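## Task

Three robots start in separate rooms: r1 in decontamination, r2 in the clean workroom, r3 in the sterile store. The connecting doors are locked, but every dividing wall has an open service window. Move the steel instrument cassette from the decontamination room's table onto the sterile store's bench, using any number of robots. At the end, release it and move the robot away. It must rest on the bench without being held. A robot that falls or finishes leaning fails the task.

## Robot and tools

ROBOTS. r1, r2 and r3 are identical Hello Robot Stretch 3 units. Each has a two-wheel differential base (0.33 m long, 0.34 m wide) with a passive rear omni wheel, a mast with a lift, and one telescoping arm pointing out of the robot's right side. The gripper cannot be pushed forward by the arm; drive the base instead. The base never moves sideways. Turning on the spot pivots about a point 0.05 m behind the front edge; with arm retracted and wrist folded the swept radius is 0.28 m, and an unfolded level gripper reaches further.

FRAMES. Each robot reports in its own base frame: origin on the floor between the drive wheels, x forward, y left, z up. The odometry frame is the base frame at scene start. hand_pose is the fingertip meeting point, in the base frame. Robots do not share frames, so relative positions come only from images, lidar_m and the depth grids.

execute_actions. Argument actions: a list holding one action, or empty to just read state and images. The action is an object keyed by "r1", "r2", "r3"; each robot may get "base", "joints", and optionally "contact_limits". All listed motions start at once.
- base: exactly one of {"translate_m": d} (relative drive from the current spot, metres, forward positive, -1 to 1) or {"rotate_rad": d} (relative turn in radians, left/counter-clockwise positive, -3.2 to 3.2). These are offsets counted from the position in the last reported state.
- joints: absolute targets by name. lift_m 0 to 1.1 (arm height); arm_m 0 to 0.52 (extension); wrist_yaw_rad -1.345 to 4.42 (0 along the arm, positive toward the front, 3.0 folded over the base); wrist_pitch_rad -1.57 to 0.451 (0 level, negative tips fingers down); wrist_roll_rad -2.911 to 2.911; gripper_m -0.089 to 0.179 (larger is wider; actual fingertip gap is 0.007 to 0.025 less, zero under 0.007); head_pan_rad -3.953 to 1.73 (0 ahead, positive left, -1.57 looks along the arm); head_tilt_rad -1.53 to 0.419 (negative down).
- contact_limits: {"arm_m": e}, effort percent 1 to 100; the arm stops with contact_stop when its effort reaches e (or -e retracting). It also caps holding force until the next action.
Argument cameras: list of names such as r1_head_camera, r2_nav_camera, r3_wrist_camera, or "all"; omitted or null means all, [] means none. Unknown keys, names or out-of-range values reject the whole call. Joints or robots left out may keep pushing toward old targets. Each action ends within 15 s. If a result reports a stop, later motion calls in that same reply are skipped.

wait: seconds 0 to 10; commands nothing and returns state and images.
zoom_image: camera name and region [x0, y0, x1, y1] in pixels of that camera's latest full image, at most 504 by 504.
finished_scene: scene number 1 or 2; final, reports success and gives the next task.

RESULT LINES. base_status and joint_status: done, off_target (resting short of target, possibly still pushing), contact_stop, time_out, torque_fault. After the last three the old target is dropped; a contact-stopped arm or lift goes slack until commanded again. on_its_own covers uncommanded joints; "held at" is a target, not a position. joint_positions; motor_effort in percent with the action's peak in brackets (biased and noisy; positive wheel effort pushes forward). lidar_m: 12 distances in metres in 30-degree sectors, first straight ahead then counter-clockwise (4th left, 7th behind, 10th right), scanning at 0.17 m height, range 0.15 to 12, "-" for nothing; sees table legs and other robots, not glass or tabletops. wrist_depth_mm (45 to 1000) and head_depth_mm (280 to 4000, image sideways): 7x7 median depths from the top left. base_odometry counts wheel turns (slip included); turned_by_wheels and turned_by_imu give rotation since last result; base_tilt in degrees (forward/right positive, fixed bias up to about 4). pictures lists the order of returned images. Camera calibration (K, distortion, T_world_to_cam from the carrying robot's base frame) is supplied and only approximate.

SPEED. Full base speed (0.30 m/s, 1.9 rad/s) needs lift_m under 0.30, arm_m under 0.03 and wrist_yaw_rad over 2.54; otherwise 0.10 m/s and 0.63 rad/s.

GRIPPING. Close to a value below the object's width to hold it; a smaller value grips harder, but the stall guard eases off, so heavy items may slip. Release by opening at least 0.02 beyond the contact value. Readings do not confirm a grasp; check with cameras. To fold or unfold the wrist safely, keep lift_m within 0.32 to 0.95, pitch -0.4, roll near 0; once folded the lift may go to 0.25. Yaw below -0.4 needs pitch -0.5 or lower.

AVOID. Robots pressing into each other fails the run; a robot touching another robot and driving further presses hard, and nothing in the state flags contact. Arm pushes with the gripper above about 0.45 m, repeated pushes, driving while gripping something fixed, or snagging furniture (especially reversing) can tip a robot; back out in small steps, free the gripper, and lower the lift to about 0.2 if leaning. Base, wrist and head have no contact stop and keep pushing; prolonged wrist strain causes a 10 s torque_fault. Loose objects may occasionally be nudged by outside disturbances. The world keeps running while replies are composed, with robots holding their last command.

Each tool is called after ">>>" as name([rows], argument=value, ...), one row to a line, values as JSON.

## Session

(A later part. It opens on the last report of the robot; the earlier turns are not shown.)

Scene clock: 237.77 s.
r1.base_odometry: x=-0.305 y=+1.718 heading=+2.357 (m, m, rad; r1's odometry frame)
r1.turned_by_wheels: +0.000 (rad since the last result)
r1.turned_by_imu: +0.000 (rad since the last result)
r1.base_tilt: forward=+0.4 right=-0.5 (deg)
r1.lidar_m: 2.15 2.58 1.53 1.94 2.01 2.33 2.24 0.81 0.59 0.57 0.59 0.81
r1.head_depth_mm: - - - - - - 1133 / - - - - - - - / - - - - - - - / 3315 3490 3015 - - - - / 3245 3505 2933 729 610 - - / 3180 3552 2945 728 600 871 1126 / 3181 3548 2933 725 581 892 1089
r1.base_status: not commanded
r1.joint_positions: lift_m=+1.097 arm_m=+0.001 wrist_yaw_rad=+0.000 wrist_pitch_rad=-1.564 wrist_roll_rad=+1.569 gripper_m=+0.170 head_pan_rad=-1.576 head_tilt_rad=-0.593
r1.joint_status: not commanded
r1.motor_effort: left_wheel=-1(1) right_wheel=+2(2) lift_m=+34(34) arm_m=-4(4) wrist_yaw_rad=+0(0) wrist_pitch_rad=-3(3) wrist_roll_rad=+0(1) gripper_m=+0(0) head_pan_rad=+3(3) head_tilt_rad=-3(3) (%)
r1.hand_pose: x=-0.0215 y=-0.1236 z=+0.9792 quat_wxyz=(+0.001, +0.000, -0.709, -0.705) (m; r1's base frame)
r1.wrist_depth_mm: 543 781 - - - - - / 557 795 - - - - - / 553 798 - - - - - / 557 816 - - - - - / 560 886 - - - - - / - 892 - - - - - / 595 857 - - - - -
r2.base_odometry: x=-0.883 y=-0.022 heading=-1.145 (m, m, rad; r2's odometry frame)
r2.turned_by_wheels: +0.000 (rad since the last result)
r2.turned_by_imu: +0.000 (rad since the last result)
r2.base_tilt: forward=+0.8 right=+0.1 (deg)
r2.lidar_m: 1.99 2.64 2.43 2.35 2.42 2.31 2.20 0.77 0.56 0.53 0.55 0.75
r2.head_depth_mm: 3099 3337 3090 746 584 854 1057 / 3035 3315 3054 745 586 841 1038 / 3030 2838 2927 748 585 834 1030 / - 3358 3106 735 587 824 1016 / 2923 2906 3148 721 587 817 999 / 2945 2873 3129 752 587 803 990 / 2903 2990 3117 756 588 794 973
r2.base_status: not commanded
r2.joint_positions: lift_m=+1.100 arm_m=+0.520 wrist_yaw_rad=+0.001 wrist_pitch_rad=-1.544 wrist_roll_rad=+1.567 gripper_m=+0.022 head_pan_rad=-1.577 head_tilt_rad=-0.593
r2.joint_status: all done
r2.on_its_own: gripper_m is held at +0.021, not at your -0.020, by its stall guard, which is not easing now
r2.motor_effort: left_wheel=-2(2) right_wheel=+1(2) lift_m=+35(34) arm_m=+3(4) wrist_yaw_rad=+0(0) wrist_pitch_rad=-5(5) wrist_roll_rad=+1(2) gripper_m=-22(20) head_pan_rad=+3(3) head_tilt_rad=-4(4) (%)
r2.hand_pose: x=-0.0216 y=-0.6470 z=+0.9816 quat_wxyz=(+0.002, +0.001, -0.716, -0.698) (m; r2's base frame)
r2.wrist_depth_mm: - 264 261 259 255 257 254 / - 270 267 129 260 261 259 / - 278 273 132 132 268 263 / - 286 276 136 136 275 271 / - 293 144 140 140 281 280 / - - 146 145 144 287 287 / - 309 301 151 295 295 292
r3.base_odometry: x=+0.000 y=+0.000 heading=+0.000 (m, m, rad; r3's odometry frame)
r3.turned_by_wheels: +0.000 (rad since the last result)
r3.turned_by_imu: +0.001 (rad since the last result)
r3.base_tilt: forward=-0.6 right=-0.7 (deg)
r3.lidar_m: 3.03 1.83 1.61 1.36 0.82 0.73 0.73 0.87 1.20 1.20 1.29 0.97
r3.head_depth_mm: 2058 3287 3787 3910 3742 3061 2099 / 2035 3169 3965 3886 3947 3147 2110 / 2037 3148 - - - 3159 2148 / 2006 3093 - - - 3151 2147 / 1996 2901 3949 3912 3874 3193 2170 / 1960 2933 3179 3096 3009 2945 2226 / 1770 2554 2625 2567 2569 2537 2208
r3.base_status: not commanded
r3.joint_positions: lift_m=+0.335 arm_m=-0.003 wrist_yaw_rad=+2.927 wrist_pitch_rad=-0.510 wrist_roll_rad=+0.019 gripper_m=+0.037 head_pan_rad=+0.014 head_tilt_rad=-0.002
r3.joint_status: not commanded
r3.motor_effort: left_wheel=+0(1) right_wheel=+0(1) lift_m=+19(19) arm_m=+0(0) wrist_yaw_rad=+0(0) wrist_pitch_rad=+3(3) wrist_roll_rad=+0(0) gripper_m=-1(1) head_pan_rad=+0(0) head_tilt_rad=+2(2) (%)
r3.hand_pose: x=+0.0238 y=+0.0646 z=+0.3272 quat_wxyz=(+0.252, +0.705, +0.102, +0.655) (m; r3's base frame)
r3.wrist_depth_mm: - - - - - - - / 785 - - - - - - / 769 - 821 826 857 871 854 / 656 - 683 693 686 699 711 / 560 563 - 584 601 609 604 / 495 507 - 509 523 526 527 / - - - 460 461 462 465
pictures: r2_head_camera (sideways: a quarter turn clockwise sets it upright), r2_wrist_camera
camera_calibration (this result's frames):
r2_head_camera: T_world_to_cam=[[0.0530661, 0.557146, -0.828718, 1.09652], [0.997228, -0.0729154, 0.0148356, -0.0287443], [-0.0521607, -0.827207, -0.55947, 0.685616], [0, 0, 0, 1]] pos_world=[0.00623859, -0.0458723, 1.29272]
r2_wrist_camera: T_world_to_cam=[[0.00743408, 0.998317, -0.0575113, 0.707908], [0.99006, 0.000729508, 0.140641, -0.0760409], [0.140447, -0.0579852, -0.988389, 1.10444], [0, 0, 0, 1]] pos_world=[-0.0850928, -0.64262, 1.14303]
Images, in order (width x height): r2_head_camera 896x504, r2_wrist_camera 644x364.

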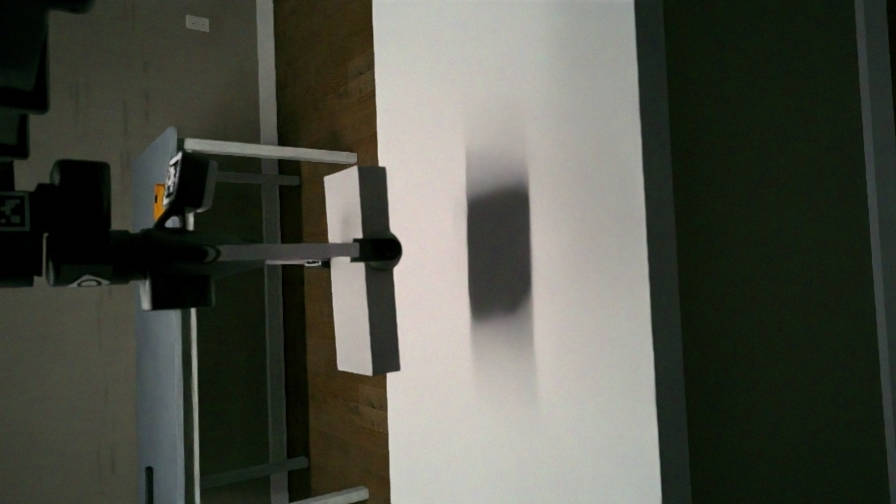

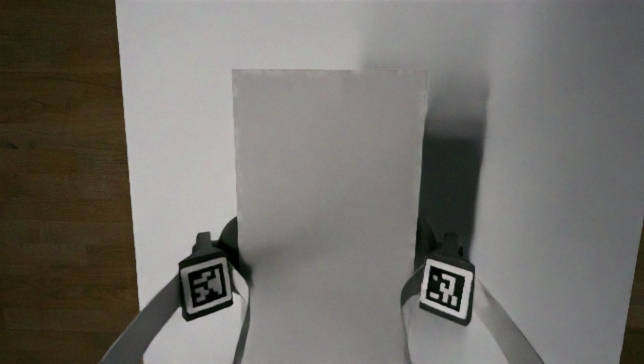

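>>> execute_actions([
  {"r2":{"joints":{"lift_m":1.0}},"r3":{"base":{"rotate_rad":-0.26},"joints":{"lift_m":0.28}}},
], cameras=[])

>>> execute_actions([
  {"r2":{"joints":{"gripper_m":0.17}},"r3":{"base":{"translate_m":1.0}}},
], cameras=[])

>>> execute_actions([
  {"r2":{"joints":{"lift_m":1.1}},"r3":{"base":{"translate_m":0.4}}},
], cameras=[])

>>> execute_actions([
  {"r2":{"joints":{"arm_m":0}},"r3":{"base":{"rotate_rad":1.57}}},
], cameras=["r3_nav_camera"])

Scene clock: 245.43 s.
r1.base_odometry: x=-0.305 y=+1.718 heading=+2.357 (m, m, rad; r1's odometry frame)
r1.turned_by_wheels: +0.000 (rad since the last result)
r1.turned_by_imu: +0.000 (rad since the last result)
r1.base_tilt: forward=+0.4 right=-0.5 (deg)
r1.lidar_m: 2.15 2.58 1.53 1.95 2.02 2.33 2.23 0.81 0.59 0.57 0.59 0.80
r1.head_depth_mm: - - - - - - 1134 / - - - - - - - / - - - - - - - / 3296 3492 3031 - - - - / 3253 3483 2962 731 611 - - / 3152 3478 2947 727 600 871 1125 / 3165 3480 2950 725 581 892 1090
r1.base_status: not commanded
r1.joint_positions: lift_m=+1.097 arm_m=+0.001 wrist_yaw_rad=+0.000 wrist_pitch_rad=-1.564 wrist_roll_rad=+1.569 gripper_m=+0.170 head_pan_rad=-1.576 head_tilt_rad=-0.593
r1.joint_status: not commanded
r1.motor_effort: left_wheel=-1(1) right_wheel=+2(2) lift_m=+34(34) arm_m=-4(4) wrist_yaw_rad=+0(0) wrist_pitch_rad=-3(3) wrist_roll_rad=+1(0) gripper_m=+0(0) head_pan_rad=+2(3) head_tilt_rad=-2(4) (%)
r1.hand_pose: x=-0.0215 y=-0.1236 z=+0.9792 quat_wxyz=(+0.001, +0.000, -0.709, -0.705) (m; r1's base frame)
r1.wrist_depth_mm: 537 776 - - - - - / 547 799 - - - - - / 551 789 - - - - - / 565 803 - - - - - / 541 887 - - - - - / - 941 - - - - - / 570 838 - - - - -
r2.base_odometry: x=-0.883 y=-0.022 heading=-1.145 (m, m, rad; r2's odometry frame)
r2.turned_by_wheels: +0.000 (rad since the last result)
r2.turned_by_imu: +0.000 (rad since the last result)
r2.base_tilt: forward=+0.9 right=+0.1 (deg)
r2.lidar_m: 1.99 2.64 2.43 2.34 2.43 2.31 2.19 0.77 0.55 0.53 0.55 0.75
r2.head_depth_mm: 3023 3209 - 730 584 853 1053 / 3017 - 3031 748 584 843 1041 / 2961 2826 2747 704 586 833 1029 / 2921 - 2821 697 586 825 1014 / 2923 2871 3104 695 587 817 1003 / 2943 2876 3106 752 588 806 985 / 2922 3095 3104 754 587 794 973
r2.base_status: not commanded
r2.joint_positions: lift_m=+1.000 arm_m=+0.520 wrist_yaw_rad=+0.001 wrist_pitch_rad=-1.548 wrist_roll_rad=+1.567 gripper_m=+0.022 head_pan_rad=-1.577 head_tilt_rad=-0.593
r2.joint_status: all done
r2.on_its_own: gripper_m is held at +0.021, not at your -0.020, by its stall guard, which is not easing now
r2.motor_effort: left_wheel=-2(2) right_wheel=+1(1) lift_m=+19(31) arm_m=+3(3) wrist_yaw_rad=+0(0) wrist_pitch_rad=-3(5) wrist_roll_rad=+1(1) gripper_m=-21(21) head_pan_rad=+3(3) head_tilt_rad=-5(4) (%)
r2.hand_pose: x=-0.0216 y=-0.6462 z=+0.8823 quat_wxyz=(+0.002, +0.001, -0.715, -0.699) (m; r2's base frame)
r2.wrist_depth_mm: 169 168 166 165 163 163 161 / 174 173 169 129 165 166 165 / 178 177 173 131 131 171 170 / 184 181 178 135 136 174 173 / 188 185 143 140 139 179 178 / 193 189 146 145 144 182 182 / 199 196 193 150 188 189 186
r3.base_odometry: x=+0.000 y=+0.000 heading=-0.260 (m, m, rad; r3's odometry frame)
r3.turned_by_wheels: -0.260 (rad since the last result)
r3.turned_by_imu: -0.263 (rad since the last result)
r3.base_tilt: forward=-0.5 right=-0.7 (deg)
r3.lidar_m: 2.37 2.20 1.64 1.61 0.98 0.74 0.72 0.77 1.08 1.20 1.26 0.97
r3.head_depth_mm: 2053 3267 3914 3900 2346 1287 1027 / 2043 3174 3914 3924 - 2278 2115 / 2018 3169 - - - 3139 2130 / 2023 3128 3994 - - 3237 2122 / 1994 3065 - - - 3236 2163 / 1989 3032 - - - 3230 2173 / 1961 2958 - - - 3242 2211
r3.base_status: done
r3.joint_positions: lift_m=+0.280 arm_m=-0.003 wrist_yaw_rad=+2.927 wrist_pitch_rad=-0.512 wrist_roll_rad=+0.019 gripper_m=+0.037 head_pan_rad=+0.014 head_tilt_rad=-0.002
r3.joint_status: all done
r3.motor_effort: left_wheel=+3(12) right_wheel=-3(9) lift_m=+14(14) arm_m=+0(0) wrist_yaw_rad=+0(1) wrist_pitch_rad=+4(4) wrist_roll_rad=+0(0) gripper_m=-1(1) head_pan_rad=+0(0) head_tilt_rad=+3(2) (%)
r3.hand_pose: x=+0.0238 y=+0.0644 z=+0.2726 quat_wxyz=(+0.252, +0.705, +0.103, +0.655) (m; r3's base frame)
r3.wrist_depth_mm: - - - - - - - / 873 - 924 892 927 945 994 / 683 - 724 721 723 739 770 / 579 - 594 605 611 632 638 / 497 494 - 536 537 522 546 / - - - 444 458 465 468 / - - - 403 404 409 408
pictures: none
No camera images: the call's "cameras" was empty. Leave "cameras" out to get every camera's image.

Scene clock: 250.47 s.
r1.base_odometry: x=-0.305 y=+1.718 heading=+2.357 (m, m, rad; r1's odometry frame)
r1.turned_by_wheels: +0.000 (rad since the last result)
r1.turned_by_imu: +0.000 (rad since the last result)
r1.base_tilt: forward=+0.4 right=-0.6 (deg)
r1.lidar_m: 2.16 2.58 1.53 1.94 2.02 2.34 2.23 0.81 0.59 0.57 0.59 0.80
r1.head_depth_mm: - - - - - - 1131 / - - - - - - - / - - - - - - - / 3299 3524 3048 - - - - / 3274 3505 3005 733 611 - - / 3141 3499 2947 727 599 869 1123 / 3157 3502 2952 726 580 891 1091
r1.base_status: not commanded
r1.joint_positions: lift_m=+1.097 arm_m=+0.001 wrist_yaw_rad=+0.000 wrist_pitch_rad=-1.564 wrist_roll_rad=+1.569 gripper_m=+0.170 head_pan_rad=-1.576 head_tilt_rad=-0.593
r1.joint_status: not commanded
r1.motor_effort: left_wheel=-1(1) right_wheel=+2(2) lift_m=+35(34) arm_m=-4(5) wrist_yaw_rad=-1(0) wrist_pitch_rad=-2(3) wrist_roll_rad=+1(0) gripper_m=-1(0) head_pan_rad=+3(3) head_tilt_rad=-3(3) (%)
r1.hand_pose: x=-0.0215 y=-0.1236 z=+0.9792 quat_wxyz=(+0.001, +0.000, -0.709, -0.705) (m; r1's base frame)
r1.wrist_depth_mm: 547 773 - - - - - / 548 795 - - - - - / 546 788 - - - - - / 558 812 - - - - - / 544 853 - - - - - / - 904 - - - - - / 594 848 - - - - -
r2.base_odometry: x=-0.883 y=-0.022 heading=-1.145 (m, m, rad; r2's odometry frame)
r2.turned_by_wheels: +0.000 (rad since the last result)
r2.turned_by_imu: +0.000 (rad since the last result)
r2.base_tilt: forward=+0.8 right=+0.0 (deg)
r2.lidar_m: 1.99 2.65 2.44 2.34 2.43 2.32 2.20 0.77 0.56 0.53 0.55 0.75
r2.head_depth_mm: 3015 3211 - 718 583 853 1058 / 2919 - 2556 747 584 843 1039 / 2924 2848 2648 717 585 835 1029 / 2926 - 2817 701 586 824 1013 / 2937 2886 3105 696 586 817 996 / 2912 2895 3093 753 588 802 983 / 2915 3012 3132 752 588 795 974
r2.base_status: not commanded
r2.joint_positions: lift_m=+1.000 arm_m=+0.520 wrist_yaw_rad=+0.001 wrist_pitch_rad=-1.544 wrist_roll_rad=+1.567 gripper_m=+0.170 head_pan_rad=-1.577 head_tilt_rad=-0.593
r2.joint_status: all done
r2.motor_effort: left_wheel=-1(3) right_wheel=+1(2) lift_m=+22(23) arm_m=+0(3) wrist_yaw_rad=+0(0) wrist_pitch_rad=-5(26) wrist_roll_rad=+1(2) gripper_m=+0(96) head_pan_rad=+3(3) head_tilt_rad=-4(4) (%)
r2.hand_pose: x=-0.0216 y=-0.6474 z=+0.8821 quat_wxyz=(+0.002, +0.001, -0.716, -0.698) (m; r2's base frame)
r2.wrist_depth_mm: 169 168 165 165 164 162 161 / 173 171 169 139 166 165 163 / 178 175 173 141 141 170 168 / 184 181 177 145 173 173 172 / 187 184 182 148 177 178 176 / 194 189 188 151 183 184 181 / 201 195 192 156 187 187 187
r3.base_odometry: x=+0.966 y=-0.257 heading=-0.260 (m, m, rad; r3's odometry frame)
r3.turned_by_wheels: +0.000 (rad since the last result)
r3.turned_by_imu: +0.000 (rad since the last result)
r3.base_tilt: forward=-0.5 right=-0.8 (deg)
r3.lidar_m: 1.42 2.14 1.62 1.58 1.65 1.78 1.73 1.69 0.31 0.30 1.01 1.38
r3.head_depth_mm: 2061 2898 2937 2959 2962 2533 1308 / 2049 2890 2934 2956 2997 3010 2119 / 2047 2952 2924 2960 3006 3036 2135 / 2021 2998 2958 3035 3050 3055 2144 / 1980 2998 2982 3056 3070 3019 2174 / 1956 2990 3027 3059 3040 3034 2201 / 1951 3009 3032 3047 3074 3101 2218
r3.base_status: done
r3.joint_positions: lift_m=+0.280 arm_m=-0.003 wrist_yaw_rad=+2.927 wrist_pitch_rad=-0.512 wrist_roll_rad=+0.019 gripper_m=+0.037 head_pan_rad=+0.014 head_tilt_rad=-0.002
r3.joint_status: not commanded
r3.motor_effort: left_wheel=+3(16) right_wheel=-3(6) lift_m=+14(14) arm_m=+0(0) wrist_yaw_rad=+0(1) wrist_pitch_rad=+4(3) wrist_roll_rad=+0(0) gripper_m=-1(1) head_pan_rad=+0(0) head_tilt_rad=+2(2) (%)
r3.hand_pose: x=+0.0238 y=+0.0644 z=+0.2725 quat_wxyz=(+0.252, +0.705, +0.103, +0.655) (m; r3's base frame)
r3.wrist_depth_mm: - - - - - - - / 825 - 879 939 930 948 966 / 686 - 713 725 747 756 772 / 573 - 598 604 612 624 638 / 490 491 - 522 527 534 536 / - - - 444 465 459 475 / - - - 398 403 406 409
pictures: none
No camera images: the call's "cameras" was empty. Leave "cameras" out to get every camera's image.

Scene clock: 253.47 s.
r1.base_odometry: x=-0.305 y=+1.718 heading=+2.357 (m, m, rad; r1's odometry frame)
r1.turned_by_wheels: +0.000 (rad since the last result)
r1.turned_by_imu: +0.000 (rad since the last result)
r1.base_tilt: forward=+0.4 right=-0.5 (deg)
r1.lidar_m: 2.16 2.58 1.53 1.94 2.01 2.34 2.23 0.81 0.59 0.57 0.59 0.80
r1.head_depth_mm: - - - - - - 1133 / - - - - - - - / - - - - - - - / 3307 3522 3041 - - - - / 3252 3481 2976 731 612 - - / 3179 3499 2925 729 599 868 1121 / 3167 3485 2935 725 581 890 1088
r1.base_status: not commanded
r1.joint_positions: lift_m=+1.097 arm_m=+0.001 wrist_yaw_rad=+0.000 wrist_pitch_rad=-1.564 wrist_roll_rad=+1.569 gripper_m=+0.170 head_pan_rad=-1.576 head_tilt_rad=-0.593
r1.joint_status: not commanded
r1.motor_effort: left_wheel=-1(1) right_wheel=+2(2) lift_m=+34(35) arm_m=-5(3) wrist_yaw_rad=+0(0) wrist_pitch_rad=-3(2) wrist_roll_rad=+0(0) gripper_m=+0(0) head_pan_rad=+3(3) head_tilt_rad=-3(3) (%)
r1.hand_pose: x=-0.0215 y=-0.1236 z=+0.9792 quat_wxyz=(+0.001, +0.000, -0.709, -0.705) (m; r1's base frame)
r1.wrist_depth_mm: 541 785 - - - - - / 547 782 - - - - - / 543 788 - - - - - / 552 813 - - - - - / 546 900 - - - - - / - 880 - - - - - / 589 828 - - - - -
r2.base_odometry: x=-0.883 y=-0.022 heading=-1.145 (m, m, rad; r2's odometry frame)
r2.turned_by_wheels: +0.000 (rad since the last result)
r2.turned_by_imu: +0.000 (rad since the last result)
r2.base_tilt: forward=+0.7 right=+0.0 (deg)
r2.lidar_m: 1.98 2.64 2.44 2.34 2.43 2.31 2.19 0.77 0.56 0.54 0.55 0.75
r2.head_depth_mm: 3086 3386 3078 746 583 853 1057 / 3034 3265 3117 748 584 845 1037 / 3014 2873 2963 720 586 831 1031 / - 3359 2560 695 586 823 1012 / 2926 2860 3101 694 587 814 996 / 2931 2857 3088 751 588 805 986 / 2876 3032 3099 751 587 798 972
r2.base_status: not commanded
r2.joint_positions: lift_m=+1.100 arm_m=+0.520 wrist_yaw_rad=+0.001 wrist_pitch_rad=-1.544 wrist_roll_rad=+1.567 gripper_m=+0.170 head_pan_rad=-1.577 head_tilt_rad=-0.593
r2.joint_status: all done
r2.motor_effort: left_wheel=-2(1) right_wheel=+1(1) lift_m=+32(29) arm_m=+0(0) wrist_yaw_rad=-1(1) wrist_pitch_rad=-5(5) wrist_roll_rad=+1(1) gripper_m=+1(0) head_pan_rad=+3(3) head_tilt_rad=-4(4) (%)
r2.hand_pose: x=-0.0216 y=-0.6472 z=+0.9817 quat_wxyz=(+0.002, +0.001, -0.716, -0.698) (m; r2's base frame)
r2.wrist_depth_mm: - 263 260 259 256 256 252 / - 269 269 263 262 260 257 / - 279 275 240 267 267 265 / - 284 282 247 276 273 272 / - 294 290 255 284 281 279 / - 303 296 259 291 292 283 / - - 304 265 300 296 295
r3.base_odometry: x=+1.353 y=-0.360 heading=-0.260 (m, m, rad; r3's odometry frame)
r3.turned_by_wheels: +0.000 (rad since the last result)
r3.turned_by_imu: +0.000 (rad since the last result)
r3.base_tilt: forward=-0.4 right=-0.7 (deg)
r3.lidar_m: 2.64 2.11 1.60 1.56 1.64 2.19 2.13 0.55 1.00 0.97 1.02 1.00
r3.head_depth_mm: 2063 2524 2527 2569 2572 2567 2093 / 2036 2558 2575 2596 2603 2602 2117 / 2007 2568 2584 2580 2590 2614 2154 / 2022 2559 2587 2638 2599 2622 2151 / 1996 2574 2639 2625 2626 2625 2171 / 1977 2618 2647 2635 2634 2650 2180 / 1959 2578 2595 2633 2647 2671 2238
r3.base_status: done
r3.joint_positions: lift_m=+0.280 arm_m=-0.003 wrist_yaw_rad=+2.927 wrist_pitch_rad=-0.512 wrist_roll_rad=+0.019 gripper_m=+0.037 head_pan_rad=+0.014 head_tilt_rad=-0.002
r3.joint_status: not commanded
r3.motor_effort: left_wheel=+2(15) right_wheel=-3(7) lift_m=+14(14) arm_m=+0(0) wrist_yaw_rad=+1(1) wrist_pitch_rad=+4(4) wrist_roll_rad=+0(0) gripper_m=-1(1) head_pan_rad=+0(0) head_tilt_rad=+3(2) (%)
r3.hand_pose: x=+0.0238 y=+0.0644 z=+0.2725 quat_wxyz=(+0.252, +0.705, +0.103, +0.655) (m; r3's base frame)
r3.wrist_depth_mm: - - - - - - - / 844 - 878 902 922 961 986 / 693 - 707 744 746 748 782 / 574 - 586 611 612 619 660 / 491 502 - 537 516 530 538 / - - - 445 461 462 472 / - - - 401 403 407 415
pictures: none
No camera images: the call's "cameras" was empty. Leave "cameras" out to get every camera's image.

Scene clock: 258.47 s.
r1.base_odometry: x=-0.305 y=+1.718 heading=+2.357 (m, m, rad; r1's odometry frame)
r1.turned_by_wheels: +0.000 (rad since the last result)
r1.turned_by_imu: +0.000 (rad since the last result)
r1.base_tilt: forward=+0.4 right=-0.5 (deg)
r1.lidar_m: 2.16 2.59 1.53 1.94 2.01 2.34 2.23 0.81 0.59 0.57 0.59 0.80
r1.head_depth_mm: - - - - - - 1129 / - - - - - - - / - - - - - - - / 3289 3487 3029 - - - - / 3238 3500 2963 731 612 - - / 3192 3509 2916 728 600 868 1122 / 3155 3510 2922 725 580 892 1089
r1.base_status: not commanded
r1.joint_positions: lift_m=+1.097 arm_m=+0.001 wrist_yaw_rad=+0.000 wrist_pitch_rad=-1.564 wrist_roll_rad=+1.569 gripper_m=+0.170 head_pan_rad=-1.576 head_tilt_rad=-0.593
r1.joint_status: not commanded
r1.motor_effort: left_wheel=-1(1) right_wheel=+2(2) lift_m=+34(34) arm_m=-4(3) wrist_yaw_rad=+0(1) wrist_pitch_rad=-3(2) wrist_roll_rad=+1(0) gripper_m=+0(0) head_pan_rad=+2(3) head_tilt_rad=-3(3) (%)
r1.hand_pose: x=-0.0215 y=-0.1236 z=+0.9792 quat_wxyz=(+0.001, +0.000, -0.709, -0.705) (m; r1's base frame)
r1.wrist_depth_mm: 541 800 - - - - - / 549 771 - - - - - / 556 776 - - - - - / 557 819 - - - - - / 545 868 - - - - - / - 912 - - - - - / 587 864 - - - - -
r2.base_odometry: x=-0.883 y=-0.022 heading=-1.145 (m, m, rad; r2's odometry frame)
r2.turned_by_wheels: +0.000 (rad since the last result)
r2.turned_by_imu: +0.000 (rad since the last result)
r2.base_tilt: forward=+0.7 right=+0.1 (deg)
r2.lidar_m: 1.99 2.64 2.44 2.34 2.42 2.31 2.19 0.77 0.56 0.54 0.55 0.75
r2.head_depth_mm: - - - - - - 1094 / - - - - - - - / - - - - - - - / - 3092 2434 696 606 - - / 2936 2869 2966 695 605 - - / 2954 2899 3132 749 587 801 988 / 2876 3057 3151 754 590 796 975
r2.base_status: not commanded
r2.joint_positions: lift_m=+1.100 arm_m=+0.000 wrist_yaw_rad=+0.001 wrist_pitch_rad=-1.546 wrist_roll_rad=+1.567 gripper_m=+0.170 head_pan_rad=-1.577 head_tilt_rad=-0.593
r2.joint_status: all done
r2.motor_effort: left_wheel=-2(1) right_wheel=+1(1) lift_m=+31(33) arm_m=-3(2) wrist_yaw_rad=+0(1) wrist_pitch_rad=-4(5) wrist_roll_rad=+1(1) gripper_m=+1(0) head_pan_rad=+3(3) head_tilt_rad=-4(5) (%)
r2.hand_pose: x=-0.0216 y=-0.1273 z=+0.9817 quat_wxyz=(+0.002, +0.001, -0.716, -0.698) (m; r2's base frame)
r2.wrist_depth_mm: 398 694 - - - - - / 495 697 - - - - - / 309 712 - - - - - / 308 728 - - - - - / 311 761 - - - - - / 306 846 - - - - - / 329 699 - - - - -
r3.base_odometry: x=+1.353 y=-0.360 heading=+1.310 (m, m, rad; r3's odometry frame)
r3.turned_by_wheels: +1.570 (rad since the last result)
r3.turned_by_imu: +1.587 (rad since the last result)
r3.base_tilt: forward=-0.4 right=-0.8 (deg)
r3.lidar_m: 1.56 1.64 2.19 2.13 0.57 1.00 0.97 1.02 1.00 2.64 2.13 1.60
r3.head_depth_mm: 1460 1468 1519 - 1726 1514 1509 / 1474 1493 1493 - - 1521 1516 / 1479 1486 1492 - 2271 1522 1542 / 1493 1492 1507 - - 1533 1550 / 1489 1509 1514 - 1652 1547 1556 / 1518 1523 1526 1525 1528 1546 1559 / 1512 1526 1543 1536 1551 1565 1565
r3.base_status: done
r3.joint_positions: lift_m=+0.280 arm_m=-0.003 wrist_yaw_rad=+2.927 wrist_pitch_rad=-0.512 wrist_roll_rad=+0.019 gripper_m=+0.037 head_pan_rad=+0.014 head_tilt_rad=-0.002
r3.joint_status: not commanded
r3.motor_effort: left_wheel=-2(13) right_wheel=+1(11) lift_m=+14(14) arm_m=+0(0) wrist_yaw_rad=+0(0) wrist_pitch_rad=+3(4) wrist_roll_rad=+0(0) gripper_m=-1(0) head_pan_rad=+1(0) head_tilt_rad=+3(2) (%)
r3.hand_pose: x=+0.0238 y=+0.0644 z=+0.2725 quat_wxyz=(+0.252, +0.705, +0.103, +0.655) (m; r3's base frame)
r3.wrist_depth_mm: - - - - - - - / 490 - 905 937 934 950 960 / 510 - 729 722 739 755 764 / 559 - 594 612 605 614 635 / 499 498 - 529 523 531 541 / - - - 443 461 463 466 / - - - 400 402 405 413
pictures: r3_nav_camera (sideways: a quarter turn counterclockwise sets it upright)
camera_calibration (this result's frames):
r3_nav_camera: T_world_to_cam=[[0.00423663, 0.00778653, 0.999961, -1.26018], [0.0128358, -0.999888, 0.00773158, 0.0418361], [0.999909, 0.0128026, -0.0043361, -0.042692], [0, 0, 0, 1]] pos_world=[0.04749, 0.0521904, 1.25962]
Images, in order (width x height): r3_nav_camera 672x504.

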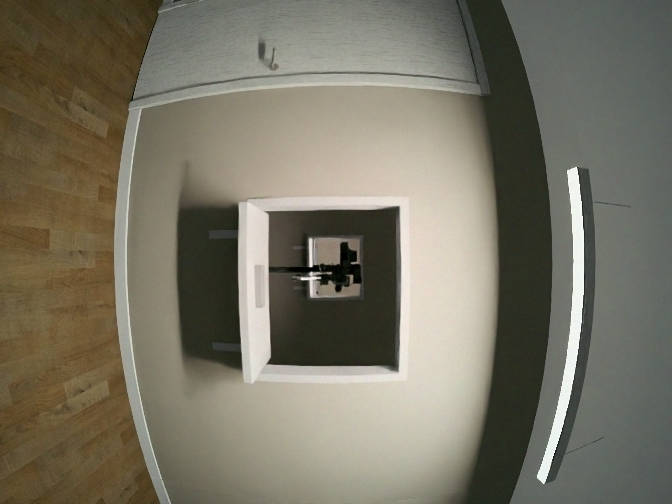

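>>> execute_actions([
  {"r3":{"base":{"translate_m":1.0}}},
], cameras=[])

>>> execute_actions([
  {"r3":{"base":{"rotate_rad":1.53},"joints":{"lift_m":0.94,"wrist_pitch_rad":-0.4,"head_pan_rad":-1.57,"head_tilt_rad":-0.6}}},
], cameras=[])

>>> execute_actions([
  {"r3":{"base":{"translate_m":-0.1},"joints":{"wrist_yaw_rad":0,"gripper_m":0.17}}},
], cameras=[])

>>> execute_actions([
  {"r3":{"joints":{"lift_m":1.1,"wrist_pitch_rad":-1.57,"wrist_roll_rad":1.57}}},
], cameras=[])

>>> execute_actions([
  {"r3":{"joints":{"arm_m":0.45}}},
], cameras=["r3_wrist_camera"])

Scene clock: 268.77 s.
r1.base_odometry: x=-0.305 y=+1.718 heading=+2.357 (m, m, rad; r1's odometry frame)
r1.turned_by_wheels: +0.000 (rad since the last result)
r1.turned_by_imu: +0.000 (rad since the last result)
r1.base_tilt: forward=+0.4 right=-0.5 (deg)
r1.lidar_m: 2.15 2.59 1.53 1.94 2.01 2.34 2.23 0.81 0.59 0.57 0.59 0.80
r1.head_depth_mm: - - - - - - 1132 / - - - - - - - / - - - - - - - / 3292 3488 3059 - - - - / 3264 3501 2975 732 612 - - / 3168 3496 2932 727 600 869 1129 / 3166 3514 2917 725 581 891 1092
r1.base_status: not commanded
r1.joint_positions: lift_m=+1.097 arm_m=+0.001 wrist_yaw_rad=+0.000 wrist_pitch_rad=-1.564 wrist_roll_rad=+1.569 gripper_m=+0.170 head_pan_rad=-1.576 head_tilt_rad=-0.593
r1.joint_status: not commanded
r1.motor_effort: left_wheel=+0(1) right_wheel=+2(2) lift_m=+35(34) arm_m=-4(4) wrist_yaw_rad=+0(0) wrist_pitch_rad=-3(2) wrist_roll_rad=+0(0) gripper_m=+0(0) head_pan_rad=+3(3) head_tilt_rad=-2(3) (%)
r1.hand_pose: x=-0.0215 y=-0.1236 z=+0.9792 quat_wxyz=(+0.001, +0.000, -0.709, -0.705) (m; r1's base frame)
r1.wrist_depth_mm: 546 775 - - - - - / 546 777 - - - - - / 558 798 - - - - - / 552 814 - - - - - / 543 903 - - - - - / - 920 - - - - - / 588 843 - - - - -
r2.base_odometry: x=-0.883 y=-0.022 heading=-1.145 (m, m, rad; r2's odometry frame)
r2.turned_by_wheels: +0.000 (rad since the last result)
r2.turned_by_imu: +0.001 (rad since the last result)
r2.base_tilt: forward=+0.8 right=+0.1 (deg)
r2.lidar_m: 1.99 2.64 2.44 2.34 2.43 2.31 2.20 0.77 0.56 0.54 0.55 0.75
r2.head_depth_mm: - - - - - - 1100 / - - - - - - - / - - - - - - - / - 3391 3194 695 606 - - / 2910 2906 3124 697 607 - - / 2946 2908 3087 754 589 803 987 / 2921 3072 3131 755 589 797 973
r2.base_status: not commanded
r2.joint_positions: lift_m=+1.100 arm_m=+0.000 wrist_yaw_rad=+0.001 wrist_pitch_rad=-1.546 wrist_roll_rad=+1.567 gripper_m=+0.170 head_pan_rad=-1.577 head_tilt_rad=-0.593
r2.joint_status: not commanded
r2.motor_effort: left_wheel=-1(1) right_wheel=+1(1) lift_m=+31(32) arm_m=-3(3) wrist_yaw_rad=-1(0) wrist_pitch_rad=-4(4) wrist_roll_rad=+2(1) gripper_m=+0(1) head_pan_rad=+3(3) head_tilt_rad=-5(4) (%)
r2.hand_pose: x=-0.0216 y=-0.1273 z=+0.9817 quat_wxyz=(+0.002, +0.001, -0.716, -0.698) (m; r2's base frame)
r2.wrist_depth_mm: 394 716 - - - - - / 502 711 - - - - - / 308 694 - - - - - / 309 723 - - - - - / 309 771 - - - - - / 306 840 - - - - - / 328 707 - - - - -
r3.base_odometry: x=+1.611 y=+0.607 heading=+1.310 (m, m, rad; r3's odometry frame)
r3.turned_by_wheels: +0.000 (rad since the last result)
r3.turned_by_imu: +0.000 (rad since the last result)
r3.base_tilt: forward=-0.3 right=-0.7 (deg)
r3.lidar_m: 0.55 0.58 0.82 2.10 2.20 1.39 1.98 1.66 2.76 1.89 0.76 0.57
r3.head_depth_mm: 492 784 3390 3448 3517 3090 723 / 492 772 3355 3498 3460 3111 731 / 496 761 3459 1116 3537 2889 740 / 499 751 3500 3479 3479 3164 743 / 500 631 3562 3538 3488 3245 752 / 503 624 3486 3556 3553 3243 755 / 505 612 3534 3534 3615 2856 653
r3.base_status: done
r3.joint_positions: lift_m=+0.280 arm_m=-0.003 wrist_yaw_rad=+2.927 wrist_pitch_rad=-0.512 wrist_roll_rad=+0.019 gripper_m=+0.037 head_pan_rad=+0.014 head_tilt_rad=-0.002
r3.joint_status: not commanded
r3.motor_effort: left_wheel=-3(11) right_wheel=+1(8) lift_m=+14(14) arm_m=+0(0) wrist_yaw_rad=+2(0) wrist_pitch_rad=+4(4) wrist_roll_rad=+0(0) gripper_m=-1(0) head_pan_rad=+0(1) head_tilt_rad=+2(3) (%)
r3.hand_pose: x=+0.0238 y=+0.0644 z=+0.2725 quat_wxyz=(+0.252, +0.705, +0.103, +0.655) (m; r3's base frame)
r3.wrist_depth_mm: - - - - - 771 579 / 835 - 905 897 941 777 578 / 687 - 702 738 748 725 580 / 578 - 603 603 611 613 588 / 495 503 - 527 525 522 533 / - - - 446 456 463 469 / - - - 401 404 414 417
pictures: none
No camera images: the call's "cameras" was empty. Leave "cameras" out to get every camera's image.

Scene clock: 275.60 s.
r1.base_odometry: x=-0.305 y=+1.718 heading=+2.357 (m, m, rad; r1's odometry frame)
r1.turned_by_wheels: +0.000 (rad since the last result)
r1.turned_by_imu: +0.000 (rad since the last result)
r1.base_tilt: forward=+0.3 right=-0.5 (deg)
r1.lidar_m: 2.15 2.58 1.54 1.95 2.01 2.33 2.23 0.81 0.59 0.57 0.59 0.80
r1.head_depth_mm: - - - - - - 1132 / - - - - - - - / - - - - - - - / 3275 3537 3036 - - - - / 3236 3497 2973 730 611 - - / 3178 3507 2950 729 600 868 1129 / 3182 3480 2918 725 581 891 1089
r1.base_status: not commanded
r1.joint_positions: lift_m=+1.097 arm_m=+0.001 wrist_yaw_rad=+0.000 wrist_pitch_rad=-1.564 wrist_roll_rad=+1.569 gripper_m=+0.170 head_pan_rad=-1.576 head_tilt_rad=-0.593
r1.joint_status: not commanded
r1.motor_effort: left_wheel=-1(1) right_wheel=+2(2) lift_m=+35(35) arm_m=-4(4) wrist_yaw_rad=+0(0) wrist_pitch_rad=-3(3) wrist_roll_rad=+0(0) gripper_m=+1(1) head_pan_rad=+3(2) head_tilt_rad=-3(2) (%)
r1.hand_pose: x=-0.0215 y=-0.1236 z=+0.9792 quat_wxyz=(+0.001, +0.000, -0.709, -0.705) (m; r1's base frame)
r1.wrist_depth_mm: 541 779 - - - - - / 537 796 - - - - - / 555 798 - - - - - / 549 788 - - - - - / 553 920 - - - - - / - 891 - - - - - / 595 846 - - - - -
r2.base_odometry: x=-0.883 y=-0.022 heading=-1.145 (m, m, rad; r2's odometry frame)
r2.turned_by_wheels: +0.000 (rad since the last result)
r2.turned_by_imu: +0.001 (rad since the last result)
r2.base_tilt: forward=+0.9 right=+0.0 (deg)
r2.lidar_m: 1.99 2.63 2.44 2.34 2.43 2.31 2.20 0.77 0.56 0.53 0.55 0.75
r2.head_depth_mm: - - - - - - 1095 / - - - - - - - / - - - - - - - / - 2450 2658 695 605 - - / 1078 2884 3134 696 607 - - / 2929 2863 3083 754 588 802 988 / 2934 3081 3105 753 590 795 969
r2.base_status: not commanded
r2.joint_positions: lift_m=+1.100 arm_m=+0.000 wrist_yaw_rad=+0.001 wrist_pitch_rad=-1.546 wrist_roll_rad=+1.567 gripper_m=+0.170 head_pan_rad=-1.577 head_tilt_rad=-0.593
r2.joint_status: not commanded
r2.motor_effort: left_wheel=-2(1) right_wheel=+1(0) lift_m=+32(32) arm_m=-3(3) wrist_yaw_rad=+0(0) wrist_pitch_rad=-4(4) wrist_roll_rad=+1(1) gripper_m=+0(0) head_pan_rad=+3(3) head_tilt_rad=-4(4) (%)
r2.hand_pose: x=-0.0216 y=-0.1273 z=+0.9817 quat_wxyz=(+0.002, +0.001, -0.716, -0.698) (m; r2's base frame)
r2.wrist_depth_mm: 393 707 - - - - - / 497 703 - - - - - / 307 712 - - - - - / 308 720 - - - - - / 309 781 - - - - - / 306 810 - - - - - / 329 729 - - - - -
r3.base_odometry: x=+1.611 y=+0.607 heading=+2.840 (m, m, rad; r3's odometry frame)
r3.turned_by_wheels: +1.530 (rad since the last result)
r3.turned_by_imu: +1.554 (rad since the last result)
r3.base_tilt: forward=-0.5 right=-0.6 (deg)
r3.lidar_m: 2.10 2.18 1.38 1.98 1.66 2.78 2.17 0.78 0.57 0.55 0.58 0.79
r3.head_depth_mm: 3062 3399 2977 693 615 - 1134 / 3023 3394 2948 675 591 - - / 921 3313 2993 676 580 - - / 3180 3328 2941 740 583 - - / 3200 3342 3118 745 587 - 1132 / 3071 3363 3159 754 589 855 1103 / 3002 3314 3153 728 592 853 1064
r3.base_status: done
r3.joint_positions: lift_m=+0.940 arm_m=-0.003 wrist_yaw_rad=+2.927 wrist_pitch_rad=-0.421 wrist_roll_rad=+0.019 gripper_m=+0.037 head_pan_rad=-1.563 head_tilt_rad=-0.593
r3.joint_status: all done
r3.motor_effort: left_wheel=-3(14) right_wheel=+1(8) lift_m=+23(23) arm_m=+0(0) wrist_yaw_rad=+1(0) wrist_pitch_rad=+6(7) wrist_roll_rad=+0(0) gripper_m=+0(1) head_pan_rad=-2(34) head_tilt_rad=-4(45) (%)
r3.hand_pose: x=+0.0264 y=+0.0765 z=+0.9517 quat_wxyz=(+0.222, +0.709, +0.071, +0.665) (m; r3's base frame)
r3.wrist_depth_mm: - - - - - - - / - - - - - - - / - - - - - - - / - - - - - - - / - - - - - - - / - - - - - - - / - - - - - - -
pictures: none
No camera images: the call's "cameras" was empty. Leave "cameras" out to get every camera's image.

Scene clock: 278.07 s.
r1.base_odometry: x=-0.305 y=+1.718 heading=+2.357 (m, m, rad; r1's odometry frame)
r1.turned_by_wheels: +0.000 (rad since the last result)
r1.turned_by_imu: +0.000 (rad since the last result)
r1.base_tilt: forward=+0.4 right=-0.5 (deg)
r1.lidar_m: 2.15 2.58 1.53 1.95 2.01 2.33 2.23 0.81 0.59 0.57 0.59 0.80
r1.head_depth_mm: - - - - - - 1132 / - - - - - - - / - - - - - - - / 3299 3497 3063 - - - - / 3264 3522 2978 730 610 - - / 3165 3481 2935 729 600 870 1122 / 3173 3510 2918 725 581 893 1092
r1.base_status: not commanded
r1.joint_positions: lift_m=+1.097 arm_m=+0.001 wrist_yaw_rad=+0.000 wrist_pitch_rad=-1.564 wrist_roll_rad=+1.569 gripper_m=+0.170 head_pan_rad=-1.576 head_tilt_rad=-0.593
r1.joint_status: not commanded
r1.motor_effort: left_wheel=-1(1) right_wheel=+2(2) lift_m=+34(34) arm_m=-4(4) wrist_yaw_rad=+0(0) wrist_pitch_rad=-2(3) wrist_roll_rad=+0(0) gripper_m=+0(0) head_pan_rad=+3(2) head_tilt_rad=-3(2) (%)
r1.hand_pose: x=-0.0215 y=-0.1236 z=+0.9792 quat_wxyz=(+0.001, +0.000, -0.709, -0.705) (m; r1's base frame)
r1.wrist_depth_mm: 542 760 - - - - - / 538 814 - - - - - / 545 801 - - - - - / 553 796 - - - - - / 564 882 - - - - - / - 890 - - - - - / 587 843 - - - - -
r2.base_odometry: x=-0.883 y=-0.022 heading=-1.145 (m, m, rad; r2's odometry frame)
r2.turned_by_wheels: +0.000 (rad since the last result)
r2.turned_by_imu: +0.000 (rad since the last result)
r2.base_tilt: forward=+0.8 right=+0.1 (deg)
r2.lidar_m: 1.99 2.63 2.44 2.35 2.42 2.31 2.19 0.77 0.56 0.53 0.55 0.75
r2.head_depth_mm: - - - - - - 1092 / - - - - - - - / - - - - - - - / - 912 3204 696 607 - - / 1089 947 2656 697 605 - - / 1074 2849 3093 751 587 802 986 / 2910 3049 3083 755 590 797 973
r2.base_status: not commanded
r2.joint_positions: lift_m=+1.100 arm_m=+0.000 wrist_yaw_rad=+0.001 wrist_pitch_rad=-1.546 wrist_roll_rad=+1.567 gripper_m=+0.170 head_pan_rad=-1.577 head_tilt_rad=-0.593
r2.joint_status: not commanded
r2.motor_effort: left_wheel=-1(2) right_wheel=+1(1) lift_m=+31(32) arm_m=-3(3) wrist_yaw_rad=+0(0) wrist_pitch_rad=-4(4) wrist_roll_rad=+1(1) gripper_m=+0(0) head_pan_rad=+3(3) head_tilt_rad=-5(5) (%)
r2.hand_pose: x=-0.0216 y=-0.1273 z=+0.9817 quat_wxyz=(+0.002, +0.001, -0.716, -0.698) (m; r2's base frame)
r2.wrist_depth_mm: 402 703 - - - - - / 502 707 - - - - - / 307 705 - - - - - / 308 714 - - - - - / 311 775 - - - - - / 306 849 - - - - - / 328 716 - - - - -
r3.base_odometry: x=+1.706 y=+0.577 heading=+2.840 (m, m, rad; r3's odometry frame)
r3.turned_by_wheels: +0.000 (rad since the last result)
r3.turned_by_imu: +0.000 (rad since the last result)
r3.base_tilt: forward=-0.4 right=-0.7 (deg)
r3.lidar_m: 2.16 2.28 1.42 1.98 2.05 2.68 2.17 0.78 0.58 0.55 0.58 0.79
r3.head_depth_mm: 3030 3418 2994 720 615 - - / 3060 3363 2971 727 611 - - / 3166 3446 3011 679 - - - / 924 3270 2749 684 601 893 1080 / 3185 3300 3102 721 604 866 1070 / 3004 3356 3094 750 589 858 1066 / 3003 3320 3148 759 593 861 1060
r3.base_status: done
r3.joint_positions: lift_m=+0.940 arm_m=-0.003 wrist_yaw_rad=+0.002 wrist_pitch_rad=-0.421 wrist_roll_rad=+0.019 gripper_m=+0.170 head_pan_rad=-1.563 head_tilt_rad=-0.593
r3.joint_status: all done
r3.motor_effort: left_wheel=-2(9) right_wheel=+2(3) lift_m=+23(23) arm_m=+0(1) wrist_yaw_rad=-3(3) wrist_pitch_rad=+6(6) wrist_roll_rad=+0(0) gripper_m=+0(97) head_pan_rad=-2(2) head_tilt_rad=-4(5) (%)
r3.hand_pose: x=-0.0210 y=-0.3664 z=+0.9517 quat_wxyz=(+0.685, +0.147, -0.698, -0.149) (m; r3's base frame)
r3.wrist_depth_mm: - - - - - - - / - 555 577 - - - - / 415 417 387 371 452 458 470 / 331 336 337 338 339 358 369 / 288 282 286 288 295 309 302 / - 252 253 254 254 252 260 / 580 570 561 556 548 546 547
pictures: none
No camera images: the call's "cameras" was empty. Leave "cameras" out to get every camera's image.

Scene clock: 280.37 s.
r1.base_odometry: x=-0.305 y=+1.718 heading=+2.357 (m, m, rad; r1's odometry frame)
r1.turned_by_wheels: +0.000 (rad since the last result)
r1.turned_by_imu: +0.000 (rad since the last result)
r1.base_tilt: forward=+0.4 right=-0.5 (deg)
r1.lidar_m: 2.15 2.58 1.53 1.94 2.01 2.33 2.23 0.81 0.59 0.57 0.59 0.80
r1.head_depth_mm: - - - - - - 1134 / - - - - - - - / - - - - - - - / 3275 3505 3038 - - - - / 3235 3515 2957 731 611 - - / 3155 3493 2927 728 598 869 1125 / 3169 3490 2925 726 581 892 1090
r1.base_status: not commanded
r1.joint_positions: lift_m=+1.097 arm_m=+0.001 wrist_yaw_rad=+0.000 wrist_pitch_rad=-1.564 wrist_roll_rad=+1.569 gripper_m=+0.170 head_pan_rad=-1.576 head_tilt_rad=-0.593
r1.joint_status: not commanded
r1.motor_effort: left_wheel=-1(1) right_wheel=+2(2) lift_m=+34(34) arm_m=-3(4) wrist_yaw_rad=+0(0) wrist_pitch_rad=-3(3) wrist_roll_rad=+0(1) gripper_m=+0(0) head_pan_rad=+3(2) head_tilt_rad=-2(2) (%)
r1.hand_pose: x=-0.0215 y=-0.1236 z=+0.9792 quat_wxyz=(+0.001, +0.000, -0.709, -0.705) (m; r1's base frame)
r1.wrist_depth_mm: 548 792 - - - - - / 549 790 - - - - - / 566 814 - - - - - / 562 784 - - - - - / 547 882 - - - - - / - 864 - - - - - / 586 819 - - - - -
r2.base_odometry: x=-0.883 y=-0.022 heading=-1.145 (m, m, rad; r2's odometry frame)
r2.turned_by_wheels: +0.000 (rad since the last result)
r2.turned_by_imu: +0.000 (rad since the last result)
r2.base_tilt: forward=+0.8 right=+0.1 (deg)
r2.lidar_m: 1.99 2.64 2.44 2.34 2.43 2.31 2.19 0.77 0.56 0.54 0.55 0.75
r2.head_depth_mm: - - - - - - 1095 / - - - - - - - / - - - - - - - / - 1622 3209 696 606 - - / 910 2316 2966 695 606 - - / 2893 2890 3132 753 587 801 985 / 2902 3071 3077 753 589 797 971
r2.base_status: not commanded
r2.joint_positions: lift_m=+1.100 arm_m=+0.000 wrist_yaw_rad=+0.001 wrist_pitch_rad=-1.546 wrist_roll_rad=+1.567 gripper_m=+0.170 head_pan_rad=-1.577 head_tilt_rad=-0.593
r2.joint_status: not commanded
r2.motor_effort: left_wheel=-1(2) right_wheel=+0(0) lift_m=+32(32) arm_m=-3(3) wrist_yaw_rad=+0(1) wrist_pitch_rad=-4(4) wrist_roll_rad=+1(1) gripper_m=+0(1) head_pan_rad=+3(3) head_tilt_rad=-4(5) (%)
r2.hand_pose: x=-0.0216 y=-0.1273 z=+0.9817 quat_wxyz=(+0.002, +0.001, -0.716, -0.698) (m; r2's base frame)
r2.wrist_depth_mm: 400 719 - - - - - / 501 689 - - - - - / 310 704 - - - - - / 308 720 - - - - - / 309 770 - - - - - / 307 834 - - - - - / 331 724 - - - - -
r3.base_odometry: x=+1.706 y=+0.577 heading=+2.840 (m, m, rad; r3's odometry frame)
r3.turned_by_wheels: +0.000 (rad since the last result)
r3.turned_by_imu: +0.000 (rad since the last result)
r3.base_tilt: forward=-0.5 right=-0.7 (deg)
r3.lidar_m: 2.15 2.28 1.42 1.98 2.05 2.67 2.16 0.78 0.57 0.55 0.57 0.79
r3.head_depth_mm: - - - - - - - / - - - - - - - / - - - - - - - / 905 3316 2707 686 610 - - / 3205 3404 3086 719 605 - 1112 / 2993 3389 3114 754 588 860 1065 / 3033 3310 3164 759 593 857 1058
r3.base_status: not commanded
r3.joint_positions: lift_m=+1.099 arm_m=-0.003 wrist_yaw_rad=+0.002 wrist_pitch_rad=-1.559 wrist_roll_rad=+1.564 gripper_m=+0.170 head_pan_rad=-1.563 head_tilt_rad=-0.593
r3.joint_status: all done
joint sent to its limit — the command would take r3.wrist_pitch_rad past its lower limit, so that joint was sent only as far as its limit.
r3.motor_effort: left_wheel=-3(2) right_wheel=+2(2) lift_m=+23(24) arm_m=+0(0) wrist_yaw_rad=-2(2) wrist_pitch_rad=-3(4) wrist_roll_rad=+4(3) gripper_m=+0(0) head_pan_rad=-3(2) head_tilt_rad=-4(4) (%)
r3.hand_pose: x=-0.0216 y=-0.1210 z=+0.9815 quat_wxyz=(+0.003, +0.003, -0.711, -0.703) (m; r3's base frame)
r3.wrist_depth_mm: 532 774 - - - - - / 549 783 - - - - - / 559 823 - - - - - / 559 829 - - - - - / 534 970 - - - - - / - 953 - - - - - / 603 888 - - - - -
pictures: none
No camera images: the call's "cameras" was empty. Leave "cameras" out to get every camera's image.

Scene clock: 284.87 s.
r1.base_odometry: x=-0.305 y=+1.718 heading=+2.357 (m, m, rad; r1's odometry frame)
r1.turned_by_wheels: +0.000 (rad since the last result)
r1.turned_by_imu: +0.000 (rad since the last result)
r1.base_tilt: forward=+0.4 right=-0.5 (deg)
r1.lidar_m: 2.15 2.58 1.53 1.95 2.01 2.33 2.23 0.81 0.59 0.57 0.59 0.81
r1.head_depth_mm: - - - - - - 1134 / - - - - - - - / - - - - - - - / 3274 3506 3047 - - - - / 3240 3548 2960 732 611 - - / 3153 3543 2958 728 600 867 1125 / 3196 3495 2963 723 580 892 1090
r1.base_status: not commanded
r1.joint_positions: lift_m=+1.097 arm_m=+0.001 wrist_yaw_rad=+0.000 wrist_pitch_rad=-1.564 wrist_roll_rad=+1.569 gripper_m=+0.170 head_pan_rad=-1.576 head_tilt_rad=-0.593
r1.joint_status: not commanded
r1.motor_effort: left_wheel=-2(1) right_wheel=+2(2) lift_m=+35(34) arm_m=-4(4) wrist_yaw_rad=+0(1) wrist_pitch_rad=-3(2) wrist_roll_rad=+0(0) gripper_m=-1(1) head_pan_rad=+2(2) head_tilt_rad=-2(3) (%)
r1.hand_pose: x=-0.0215 y=-0.1236 z=+0.9792 quat_wxyz=(+0.001, +0.000, -0.709, -0.705) (m; r1's base frame)
r1.wrist_depth_mm: 538 794 - - - - - / 555 776 - - - - - / 554 830 - - - - - / 557 807 - - - - - / 553 903 - - - - - / - 919 - - - - - / 582 844 - - - - -
r2.base_odometry: x=-0.883 y=-0.022 heading=-1.145 (m, m, rad; r2's odometry frame)
r2.turned_by_wheels: +0.000 (rad since the last result)
r2.turned_by_imu: +0.000 (rad since the last result)
r2.base_tilt: forward=+0.8 right=+0.1 (deg)
r2.lidar_m: 1.99 2.64 2.43 2.34 2.43 2.32 2.20 0.77 0.56 0.53 0.55 0.75
r2.head_depth_mm: - - - - - - 1095 / - - - - - - - / - - - - - - - / - 543 568 694 605 - - / 477 1192 2944 697 606 - - / 2873 2888 3147 751 588 804 988 / 2884 3062 3101 756 589 798 975
r2.base_status: not commanded
r2.joint_positions: lift_m=+1.100 arm_m=+0.000 wrist_yaw_rad=+0.001 wrist_pitch_rad=-1.546 wrist_roll_rad=+1.567 gripper_m=+0.170 head_pan_rad=-1.577 head_tilt_rad=-0.593
r2.joint_status: not commanded
r2.motor_effort: left_wheel=-1(1) right_wheel=+1(1) lift_m=+32(32) arm_m=-3(3) wrist_yaw_rad=+0(0) wrist_pitch_rad=-4(4) wrist_roll_rad=+2(1) gripper_m=+1(1) head_pan_rad=+3(3) head_tilt_rad=-5(4) (%)
r2.hand_pose: x=-0.0216 y=-0.1273 z=+0.9817 quat_wxyz=(+0.002, +0.001, -0.716, -0.698) (m; r2's base frame)
r2.wrist_depth_mm: 399 688 - - - - - / 501 706 - - - - - / 310 682 - - - - - / 310 700 - - - - - / 311 769 - - - - - / 306 834 - - - - - / 329 736 - - - - -
r3.base_odometry: x=+1.706 y=+0.577 heading=+2.840 (m, m, rad; r3's odometry frame)
r3.turned_by_wheels: +0.000 (rad since the last result)
r3.turned_by_imu: +0.001 (rad since the last result)
r3.base_tilt: forward=-0.4 right=-0.8 (deg)
r3.lidar_m: 2.16 2.28 1.42 1.97 2.05 2.68 2.17 0.79 0.57 0.55 0.58 0.79
r3.head_depth_mm: 3173 3462 2969 720 571 882 1098 / 3079 3438 3020 727 575 879 1089 / - 3430 3008 666 577 877 1080 / 911 - 1381 673 581 869 1081 / 3148 3360 3029 716 587 865 1063 / 3056 3412 3096 750 589 859 1068 / 3013 3304 3152 757 591 856 1060
r3.base_status: not commanded
r3.joint_positions: lift_m=+1.099 arm_m=+0.450 wrist_yaw_rad=+0.000 wrist_pitch_rad=-1.560 wrist_roll_rad=+1.566 gripper_m=+0.170 head_pan_rad=-1.563 head_tilt_rad=-0.593
r3.joint_status: all done
r3.motor_effort: left_wheel=-2(3) right_wheel=+1(1) lift_m=+23(23) arm_m=+3(3) wrist_yaw_rad=-1(2) wrist_pitch_rad=-2(3) wrist_roll_rad=+3(4) gripper_m=-1(0) head_pan_rad=-3(2) head_tilt_rad=-4(4) (%)
r3.hand_pose: x=-0.0215 y=-0.5731 z=+0.9815 quat_wxyz=(+0.002, +0.002, -0.711, -0.704) (m; r3's base frame)
r3.wrist_depth_mm: 257 255 254 257 257 257 - / 264 264 265 234 264 265 - / 271 270 271 240 270 271 - / 280 280 279 248 282 282 - / 289 289 289 254 288 292 - / - 297 300 262 297 301 - / 309 308 307 309 314 - -
pictures: r3_wrist_camera
camera_calibration (this result's frames):
r3_wrist_camera: T_world_to_cam=[[-0.0366942, 0.999325, 0.00173219, 0.561809], [0.97684, 0.0355028, 0.211006, -0.143604], [0.210802, 0.00943475, -0.977483, 1.13253], [0, 0, 0, 1]] pos_world=[-0.0778466, -0.567017, 1.13636]
Images, in order (width x height): r3_wrist_camera 644x364.

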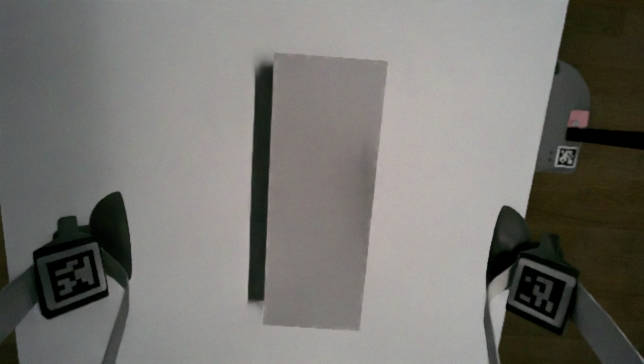

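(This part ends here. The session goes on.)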